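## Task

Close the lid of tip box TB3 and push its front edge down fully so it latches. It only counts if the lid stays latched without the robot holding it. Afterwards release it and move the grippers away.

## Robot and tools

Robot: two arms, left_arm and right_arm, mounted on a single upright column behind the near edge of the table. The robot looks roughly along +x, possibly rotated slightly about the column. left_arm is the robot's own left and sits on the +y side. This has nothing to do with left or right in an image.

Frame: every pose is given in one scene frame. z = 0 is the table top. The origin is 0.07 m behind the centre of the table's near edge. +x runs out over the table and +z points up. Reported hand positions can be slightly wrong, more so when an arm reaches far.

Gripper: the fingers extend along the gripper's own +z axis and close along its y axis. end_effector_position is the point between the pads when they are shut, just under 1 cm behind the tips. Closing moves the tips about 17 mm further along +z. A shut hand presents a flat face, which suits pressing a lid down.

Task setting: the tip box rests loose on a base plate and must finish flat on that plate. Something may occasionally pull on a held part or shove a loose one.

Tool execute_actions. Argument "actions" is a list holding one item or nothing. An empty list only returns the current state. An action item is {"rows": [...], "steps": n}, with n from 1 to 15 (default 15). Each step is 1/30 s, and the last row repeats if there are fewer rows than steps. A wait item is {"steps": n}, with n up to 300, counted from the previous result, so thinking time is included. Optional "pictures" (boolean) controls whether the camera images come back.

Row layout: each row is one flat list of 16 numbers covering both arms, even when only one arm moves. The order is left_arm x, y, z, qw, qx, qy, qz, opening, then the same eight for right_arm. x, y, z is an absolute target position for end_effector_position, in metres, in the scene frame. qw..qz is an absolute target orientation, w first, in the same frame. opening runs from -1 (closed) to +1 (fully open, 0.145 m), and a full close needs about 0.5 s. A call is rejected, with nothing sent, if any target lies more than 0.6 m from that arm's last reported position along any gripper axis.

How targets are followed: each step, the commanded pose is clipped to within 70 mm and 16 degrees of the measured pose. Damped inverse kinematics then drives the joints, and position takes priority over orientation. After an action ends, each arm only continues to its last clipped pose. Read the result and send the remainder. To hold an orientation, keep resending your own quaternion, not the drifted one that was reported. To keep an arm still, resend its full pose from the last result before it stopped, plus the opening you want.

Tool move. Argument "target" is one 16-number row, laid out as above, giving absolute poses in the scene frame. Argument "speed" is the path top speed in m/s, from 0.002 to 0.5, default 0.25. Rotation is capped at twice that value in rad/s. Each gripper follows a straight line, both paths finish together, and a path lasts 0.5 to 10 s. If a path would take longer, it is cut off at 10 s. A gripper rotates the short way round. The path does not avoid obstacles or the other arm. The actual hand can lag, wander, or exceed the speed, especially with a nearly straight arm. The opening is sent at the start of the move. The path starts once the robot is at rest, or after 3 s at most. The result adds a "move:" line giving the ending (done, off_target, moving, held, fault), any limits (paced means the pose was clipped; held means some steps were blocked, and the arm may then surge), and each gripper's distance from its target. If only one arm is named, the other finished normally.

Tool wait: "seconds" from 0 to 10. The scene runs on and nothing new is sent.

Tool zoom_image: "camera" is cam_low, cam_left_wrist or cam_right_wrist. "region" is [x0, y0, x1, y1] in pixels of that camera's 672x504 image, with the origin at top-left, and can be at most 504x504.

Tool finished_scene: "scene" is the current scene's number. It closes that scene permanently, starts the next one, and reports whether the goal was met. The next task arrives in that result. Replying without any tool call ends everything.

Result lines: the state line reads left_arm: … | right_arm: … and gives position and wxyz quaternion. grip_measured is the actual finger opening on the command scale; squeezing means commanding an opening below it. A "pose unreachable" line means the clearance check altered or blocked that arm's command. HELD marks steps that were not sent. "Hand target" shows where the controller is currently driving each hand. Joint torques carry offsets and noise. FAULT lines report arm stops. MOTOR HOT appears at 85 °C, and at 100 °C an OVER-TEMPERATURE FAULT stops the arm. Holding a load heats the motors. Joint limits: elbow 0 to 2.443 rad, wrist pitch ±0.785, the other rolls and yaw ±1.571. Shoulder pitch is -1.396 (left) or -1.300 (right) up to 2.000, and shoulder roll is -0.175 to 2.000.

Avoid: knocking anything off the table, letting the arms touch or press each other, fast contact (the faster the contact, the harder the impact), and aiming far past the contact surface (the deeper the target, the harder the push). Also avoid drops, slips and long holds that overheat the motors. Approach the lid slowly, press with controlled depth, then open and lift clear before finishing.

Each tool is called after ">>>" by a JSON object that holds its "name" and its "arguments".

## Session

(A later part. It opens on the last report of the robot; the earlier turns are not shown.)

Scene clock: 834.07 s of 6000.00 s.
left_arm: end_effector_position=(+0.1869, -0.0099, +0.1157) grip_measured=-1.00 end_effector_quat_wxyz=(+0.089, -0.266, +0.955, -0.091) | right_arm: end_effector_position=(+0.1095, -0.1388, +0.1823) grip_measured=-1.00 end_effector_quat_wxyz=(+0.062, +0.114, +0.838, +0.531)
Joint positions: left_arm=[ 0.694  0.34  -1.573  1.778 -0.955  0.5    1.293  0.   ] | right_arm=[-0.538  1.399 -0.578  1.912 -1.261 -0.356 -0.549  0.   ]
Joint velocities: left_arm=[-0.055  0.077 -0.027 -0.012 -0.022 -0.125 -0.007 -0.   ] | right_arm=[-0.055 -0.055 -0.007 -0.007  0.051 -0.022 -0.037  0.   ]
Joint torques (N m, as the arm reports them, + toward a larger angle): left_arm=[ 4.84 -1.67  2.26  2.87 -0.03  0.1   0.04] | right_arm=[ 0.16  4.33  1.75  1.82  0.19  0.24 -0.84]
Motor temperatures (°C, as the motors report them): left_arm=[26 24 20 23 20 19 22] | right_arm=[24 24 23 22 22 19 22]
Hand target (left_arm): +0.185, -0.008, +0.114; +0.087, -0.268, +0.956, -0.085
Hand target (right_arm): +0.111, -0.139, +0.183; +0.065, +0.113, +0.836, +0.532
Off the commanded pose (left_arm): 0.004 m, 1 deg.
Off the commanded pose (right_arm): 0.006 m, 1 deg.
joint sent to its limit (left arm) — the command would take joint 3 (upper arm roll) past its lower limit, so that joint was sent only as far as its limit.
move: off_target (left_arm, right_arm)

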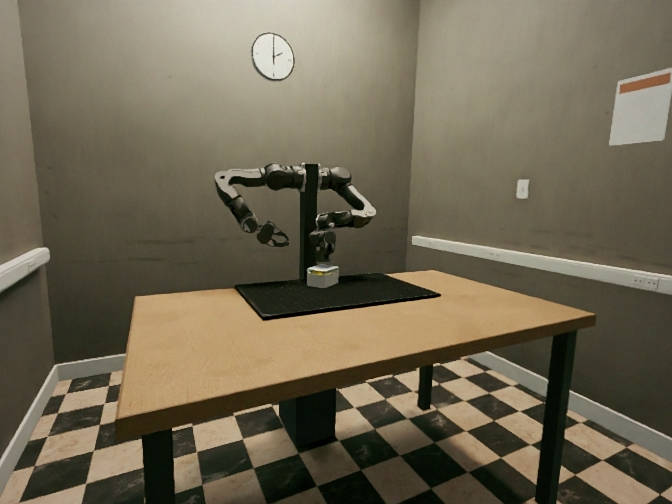

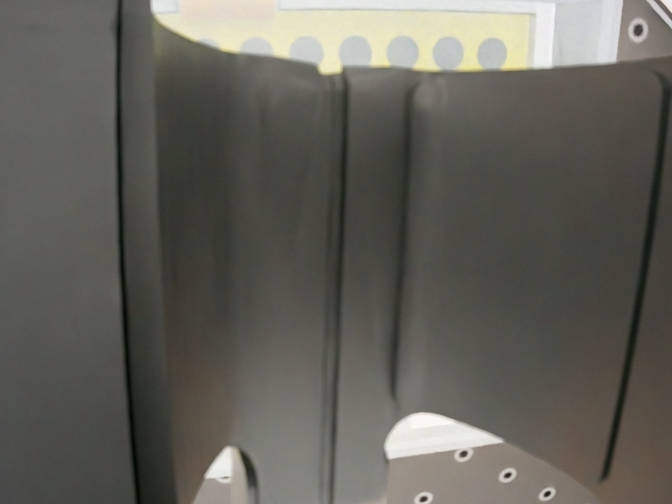

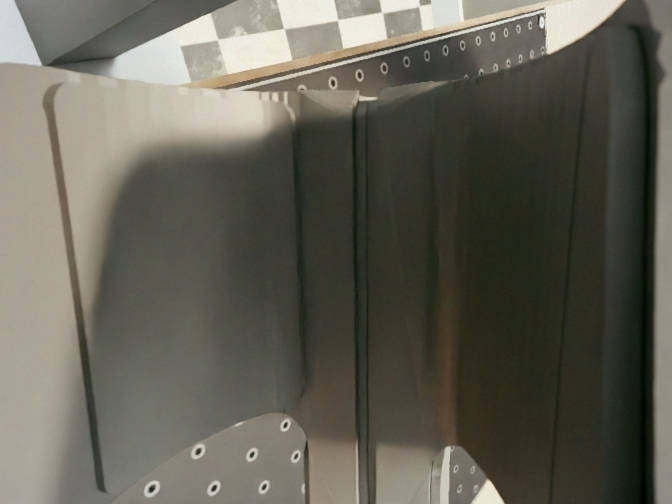

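>>> {"name": "move", "arguments": {"target": [0.1854,-0.0079,0.093,0.0873,-0.2674,0.9559,-0.0843,-1, 0.111,-0.139,0.183,0.065,0.113,0.836,0.532,1], "speed": 0.02}}

Scene clock: 839.87 s of 6000.00 s.
left_arm: end_effector_position=(+0.1869, -0.0087, +0.0961) grip_measured=-1.00 end_effector_quat_wxyz=(+0.088, -0.269, +0.955, -0.085) | right_arm: end_effector_position=(+0.1095, -0.1388, +0.1824) grip_measured=+1.00 end_effector_quat_wxyz=(+0.062, +0.114, +0.837, +0.531)
Joint positions: left_arm=[ 0.647  0.325 -1.573  1.695 -0.97   0.472  1.239  0.   ] | right_arm=[-0.538  1.399 -0.578  1.912 -1.261 -0.356 -0.55   0.145]
Joint velocities: left_arm=[ 0.143 -0.055 -0.012  0.002  0.037 -0.022 -0.037  0.   ] | right_arm=[ 0.055 -0.033 -0.007 -0.002  0.081  0.051 -0.022  0.   ]
Joint torques (N m, as the arm reports them, + toward a larger angle): left_arm=[ 3.92 -1.85  2.14  2.23 -0.05 -0.06 -0.36] | right_arm=[ 0.55  3.53  1.75  1.66  0.12  0.22 -0.75]
Motor temperatures (°C, as the motors report them): left_arm=[26 24 20 23 20 19 22] | right_arm=[24 24 23 22 22 19 22]
Hand target (left_arm): +0.186, -0.008, +0.093; +0.088, -0.268, +0.956, -0.085
Hand target (right_arm): +0.111, -0.139, +0.183; +0.065, +0.113, +0.836, +0.532
Off the commanded pose (left_arm): 0.004 m, 0 deg.
Off the commanded pose (right_arm): 0.002 m, 0 deg.
joint sent to its limit (left arm) — the command would take joint 3 (upper arm roll) past its lower limit, so that joint was sent only as far as its limit.
After step 90, 1.43 s passed at rest.
move: off_target (left_arm)

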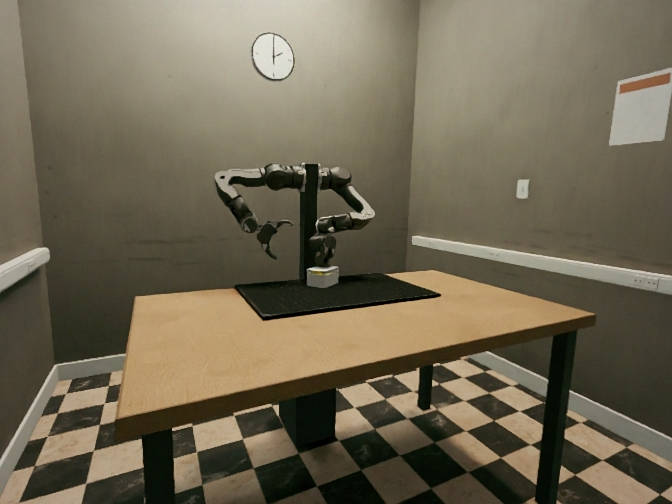

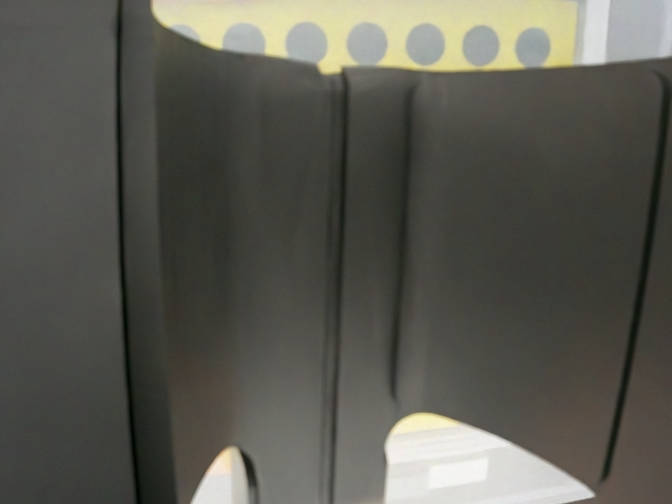

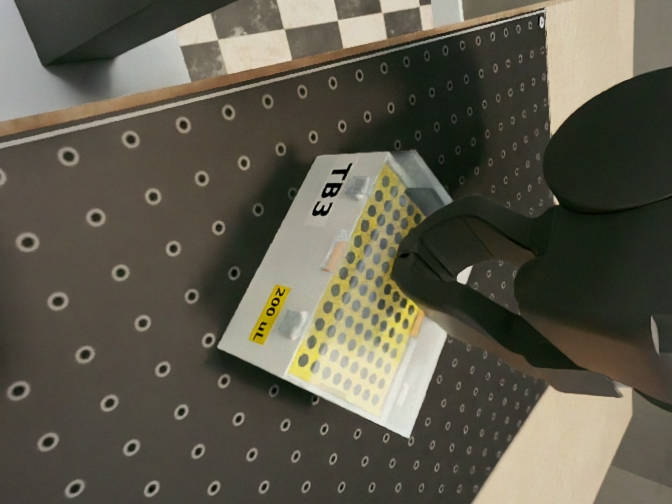

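>>> {"name": "zoom_image", "arguments": {"camera": "cam_right_wrist", "region": [210, 140, 480, 410]}}

>>> {"name": "zoom_image", "arguments": {"camera": "cam_low", "region": [295, 235, 355, 295]}}

Region (210, 140, 480, 410) of cam_right_wrist's 672x504 image, scaled by 1.867, with more detail than that image has.

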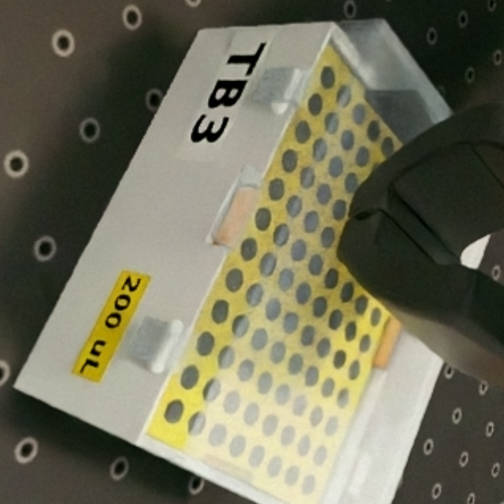

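Region (295, 235, 355, 295) of cam_low's 672x504 image, scaled by 8.400, with more detail than that image has.

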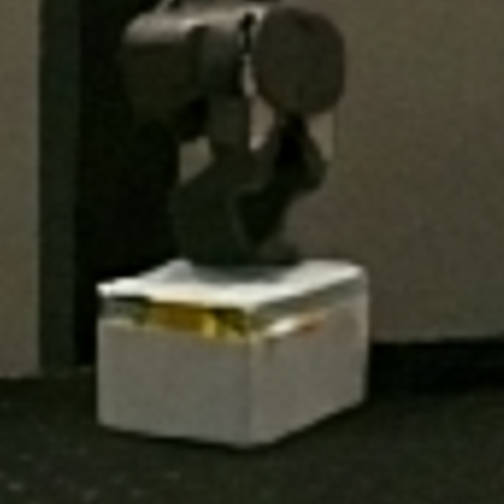

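>>> {"name": "move", "arguments": {"target": [0.1854,-0.0079,0.088,0.0873,-0.2674,0.9559,-0.0843,-1, 0.111,-0.139,0.183,0.065,0.113,0.836,0.532,1], "speed": 0.01}}

>>> {"name": "zoom_image", "arguments": {"camera": "cam_right_wrist", "region": [210, 140, 480, 410]}}

Scene clock: 852.60 s of 6000.00 s.
left_arm: end_effector_position=(+0.1877, -0.0110, +0.0950) grip_measured=-1.00 end_effector_quat_wxyz=(+0.088, -0.268, +0.955, -0.089) | right_arm: end_effector_position=(+0.1095, -0.1388, +0.1824) grip_measured=+1.00 end_effector_quat_wxyz=(+0.062, +0.114, +0.837, +0.531)
Joint positions: left_arm=[ 0.64   0.32  -1.567  1.685 -0.974  0.463  1.228  0.   ] | right_arm=[-0.538  1.399 -0.578  1.912 -1.261 -0.356 -0.55   0.145]
Joint velocities: left_arm=[-0.011 -0.055 -0.002  0.007 -0.037  0.022  0.022  0.   ] | right_arm=[-0.033  0.077  0.007  0.017 -0.022  0.081 -0.051 -0.   ]
Joint torques (N m, as the arm reports them, + toward a larger angle): left_arm=[ 2.33 -1.08  1.32  0.42 -0.07 -0.03 -0.55] | right_arm=[ 0.55  3.53  1.73  1.67  0.11  0.23 -0.74]
Motor temperatures (°C, as the motors report them): left_arm=[26 24 20 23 20 19 22] | right_arm=[24 25 23 22 22 19 22]
Hand target (left_arm): +0.185, -0.008, +0.088; +0.087, -0.267, +0.956, -0.084
Hand target (right_arm): +0.111, -0.139, +0.183; +0.065, +0.113, +0.836, +0.532
Off the commanded pose (left_arm): 0.008 m, 1 deg.
Off the commanded pose (right_arm): 0.002 m, 0 deg.
After step 90, 8.70 s passed at rest.
move: off_target (left_arm)

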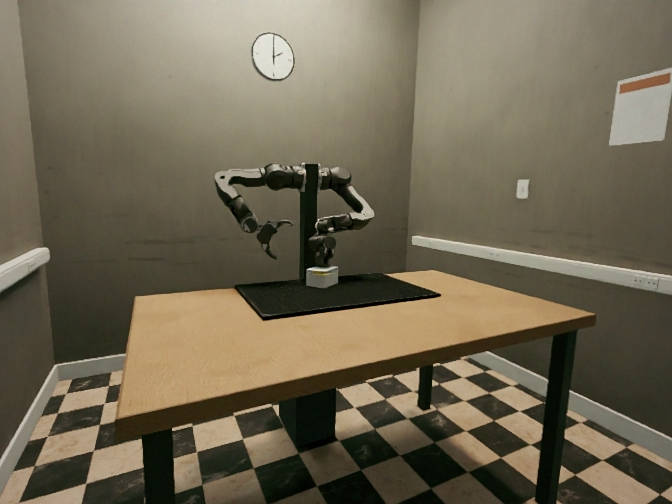

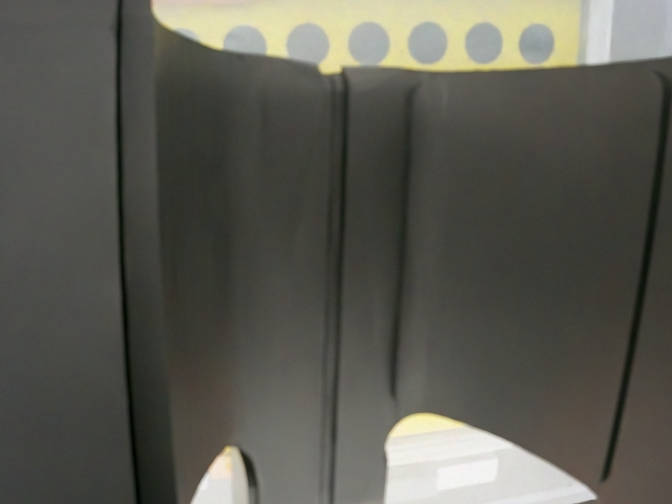

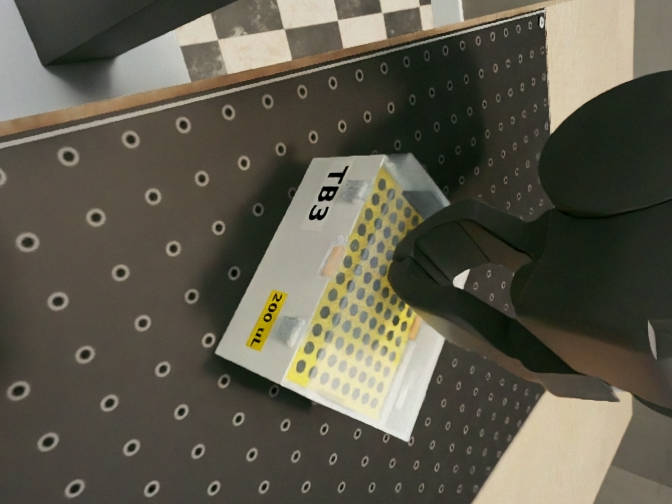

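Region (210, 140, 480, 410) of cam_right_wrist's 672x504 image, scaled by 1.867, with more detail than that image has.

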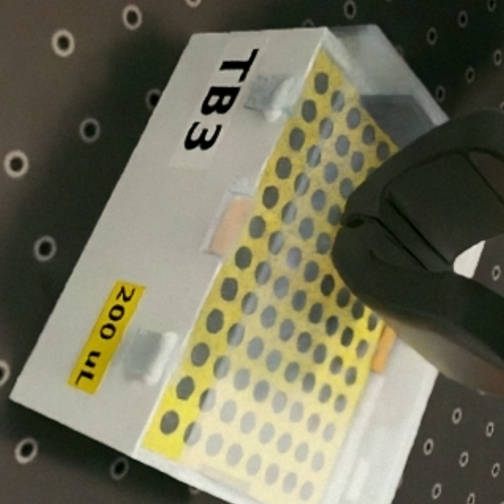

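>>> {"name": "move", "arguments": {"target": [0.187,-0.010,0.112,0.0873,-0.2674,0.9559,-0.0843,-1, 0.111,-0.139,0.183,0.065,0.113,0.836,0.532,1], "speed": 0.04}}

>>> {"name": "zoom_image", "arguments": {"camera": "cam_right_wrist", "region": [210, 140, 480, 410]}}

>>> {"name": "zoom_image", "arguments": {"camera": "cam_low", "region": [290, 215, 370, 295]}}

Scene clock: 865.53 s of 6000.00 s.
left_arm: end_effector_position=(+0.1867, -0.0111, +0.1118) grip_measured=-1.00 end_effector_quat_wxyz=(+0.088, -0.265, +0.956, -0.087) | right_arm: end_effector_position=(+0.1095, -0.1388, +0.1824) grip_measured=+1.00 end_effector_quat_wxyz=(+0.062, +0.114, +0.837, +0.531)
Joint positions: left_arm=[ 0.679  0.328 -1.566  1.755 -0.966  0.486  1.296  0.   ] | right_arm=[-0.538  1.399 -0.578  1.912 -1.261 -0.356 -0.55   0.145]
Joint velocities: left_arm=[ 0.011 -0.011  0.002 -0.002  0.022  0.051 -0.037  0.   ] | right_arm=[-0.033 -0.033 -0.007  0.002  0.066 -0.051  0.037  0.   ]
Joint torques (N m, as the arm reports them, + toward a larger angle): left_arm=[ 5.77 -1.41  3.26  3.81  0.06  0.07  0.07] | right_arm=[ 0.54  3.53  1.74  1.66  0.11  0.23 -0.74]
Motor temperatures (°C, as the motors report them): left_arm=[26 24 20 23 20 19 22] | right_arm=[24 25 23 21 22 19 22]
Hand target (left_arm): +0.187, -0.010, +0.112; +0.087, -0.267, +0.956, -0.084
Hand target (right_arm): +0.111, -0.139, +0.183; +0.065, +0.113, +0.836, +0.532
Off the commanded pose (left_arm): 0.001 m, 0 deg.
Off the commanded pose (right_arm): 0.002 m, 0 deg.
After step 90, 9.23 s passed at rest.
move: done

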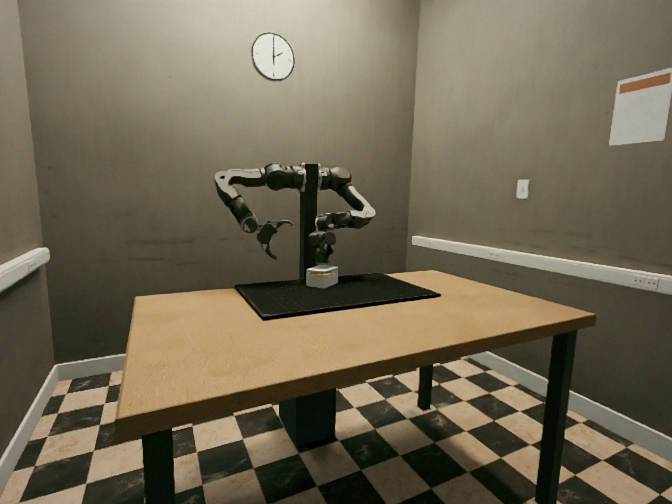

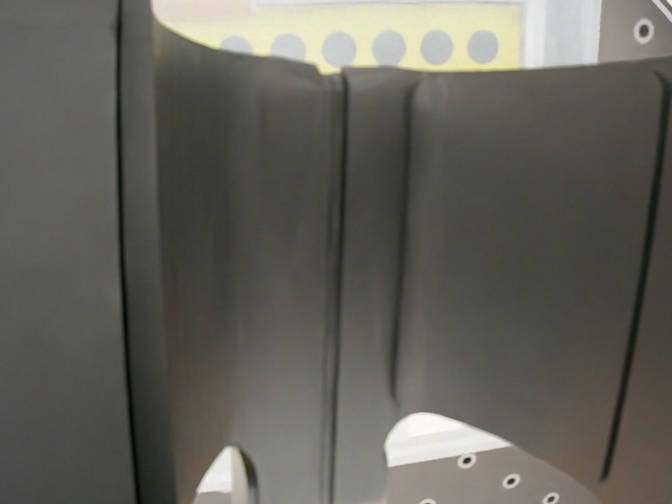

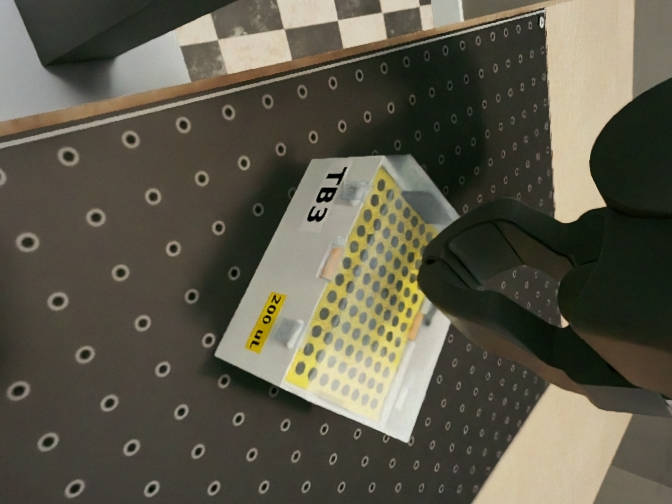

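Region (210, 140, 480, 410) of cam_right_wrist's 672x504 image, scaled by 1.867, with more detail than that image has.

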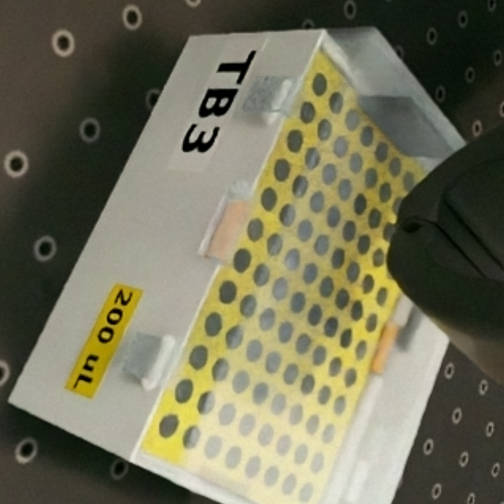

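Region (290, 215, 370, 295) of cam_low's 672x504 image, scaled by 6.300, with more detail than that image has.

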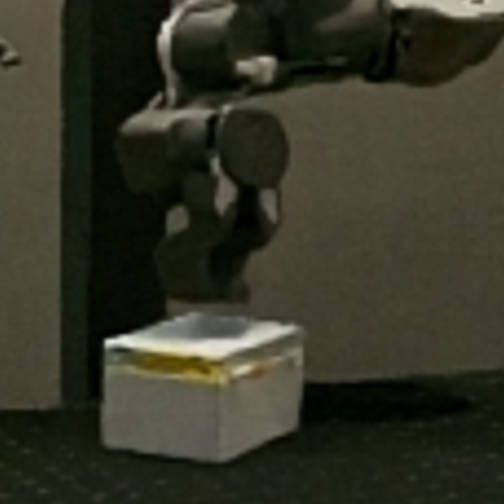

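>>> {"name": "zoom_image", "arguments": {"camera": "cam_right_wrist", "region": [250, 290, 350, 400]}}

>>> {"name": "zoom_image", "arguments": {"camera": "cam_right_wrist", "region": [310, 145, 430, 265]}}

Region (250, 290, 350, 400) of cam_right_wrist's 672x504 image, scaled by 4.582, with more detail than that image has; it fills the left 458 columns of this view, and the rest is white.

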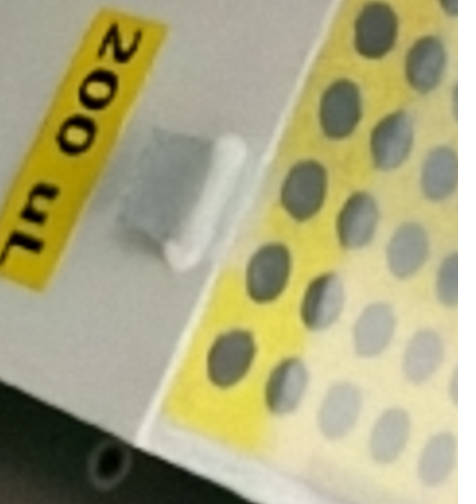

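Region (310, 145, 430, 265) of cam_right_wrist's 672x504 image, scaled by 4.200, with more detail than that image has.

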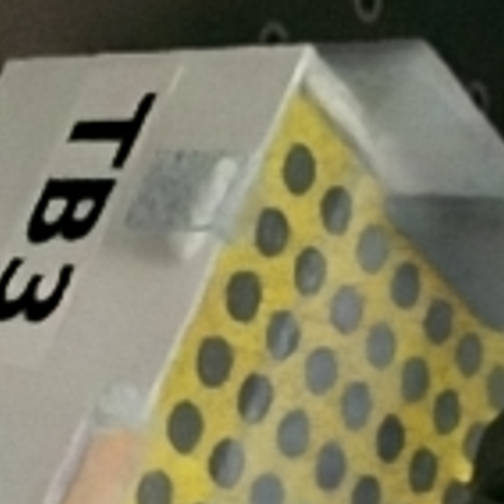

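>>> {"name": "move", "arguments": {"target": [0.20,0.16,0.20,0.0597,-0.2692,0.9384,-0.2080,-1, 0.115,-0.18,0.195,0.065,0.113,0.836,0.532,1], "speed": 0.25}}

>>> {"name": "zoom_image", "arguments": {"camera": "cam_low", "region": [295, 245, 350, 300]}}

Scene clock: 894.87 s of 6000.00 s.
left_arm: end_effector_position=(+0.2010, +0.1611, +0.1978) grip_measured=-1.00 end_effector_quat_wxyz=(+0.060, -0.271, +0.939, -0.204) | right_arm: end_effector_position=(+0.1148, -0.1798, +0.1945) grip_measured=+1.00 end_effector_quat_wxyz=(+0.064, +0.113, +0.837, +0.531)
Joint positions: left_arm=[ 0.681  1.391 -1.256  2.164 -0.518 -0.142  0.765  0.   ] | right_arm=[-0.588  1.581 -0.579  1.822 -1.209 -0.328 -0.776  0.145]
Joint velocities: left_arm=[-0.011  0.077  0.012 -0.002 -0.007 -0.037 -0.022 -0.   ] | right_arm=[ 0.011  0.011  0.002  0.012 -0.022 -0.022 -0.081  0.   ]
Joint torques (N m, as the arm reports them, + toward a larger angle): left_arm=[ 3.67  3.61  3.41  2.34  0.16 -0.1  -0.37] | right_arm=[ 0.2   4.7   1.05  1.14  0.16  0.25 -0.81]
Motor temperatures (°C, as the motors report them): left_arm=[26 24 20 23 20 19 22] | right_arm=[24 25 23 21 22 19 22]
Hand target (left_arm): +0.201, +0.160, +0.198; +0.059, -0.270, +0.938, -0.208
Hand target (right_arm): +0.115, -0.180, +0.195; +0.064, +0.114, +0.836, +0.533
Off the commanded pose (left_arm): 0.003 m, 0 deg.
Off the commanded pose (right_arm): 0.001 m, 0 deg.
After step 90, 25.13 s passed at rest.
move: done

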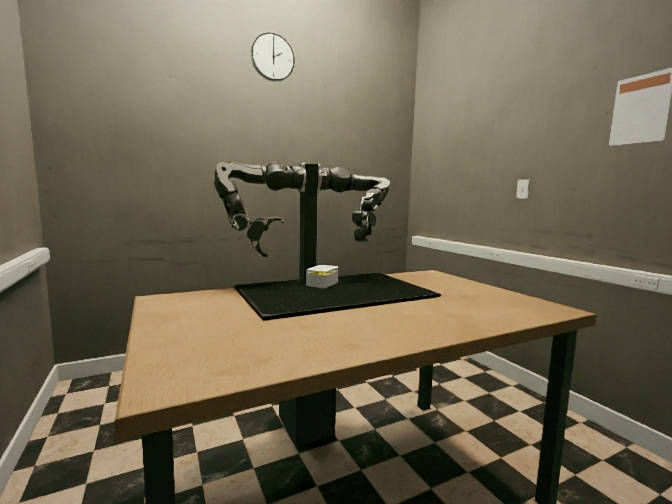

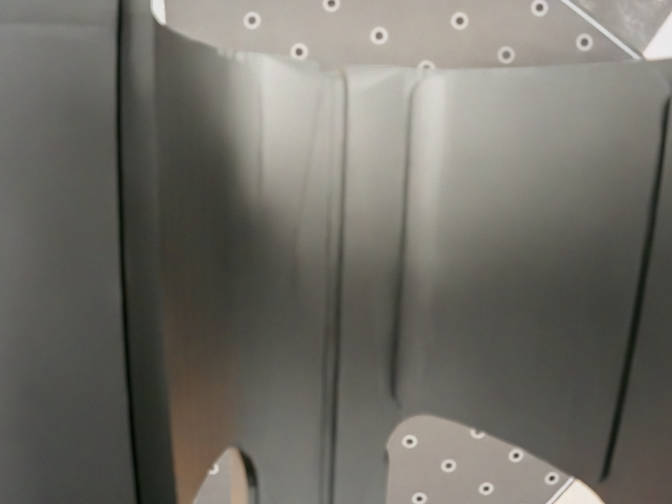

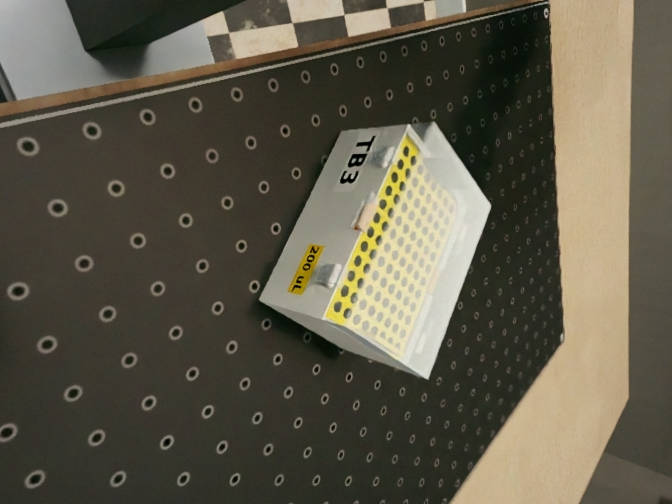

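Region (295, 245, 350, 300) of cam_low's 672x504 image, scaled by 9.164, with more detail than that image has.

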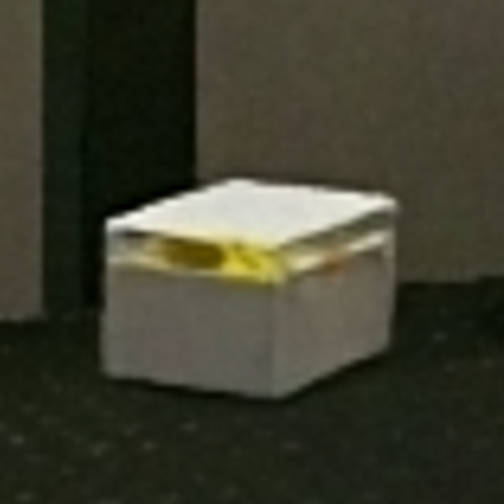

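>>> {"name": "zoom_image", "arguments": {"camera": "cam_right_wrist", "region": [250, 115, 500, 385]}}

Region (250, 115, 500, 385) of cam_right_wrist's 672x504 image, scaled by 1.867, with more detail than that image has; it fills the left 467 columns of this view, and the rest is white.

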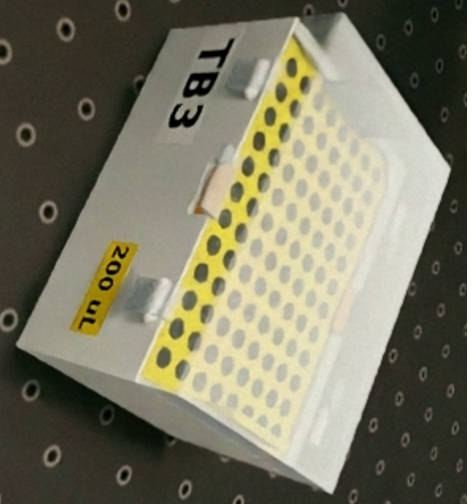

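The lid is flush, both latch tabs sit below their bumps, and the arms are clear.

>>> {"name": "finished_scene", "arguments": {"scene": 1}}

The scene is finished: the task was done.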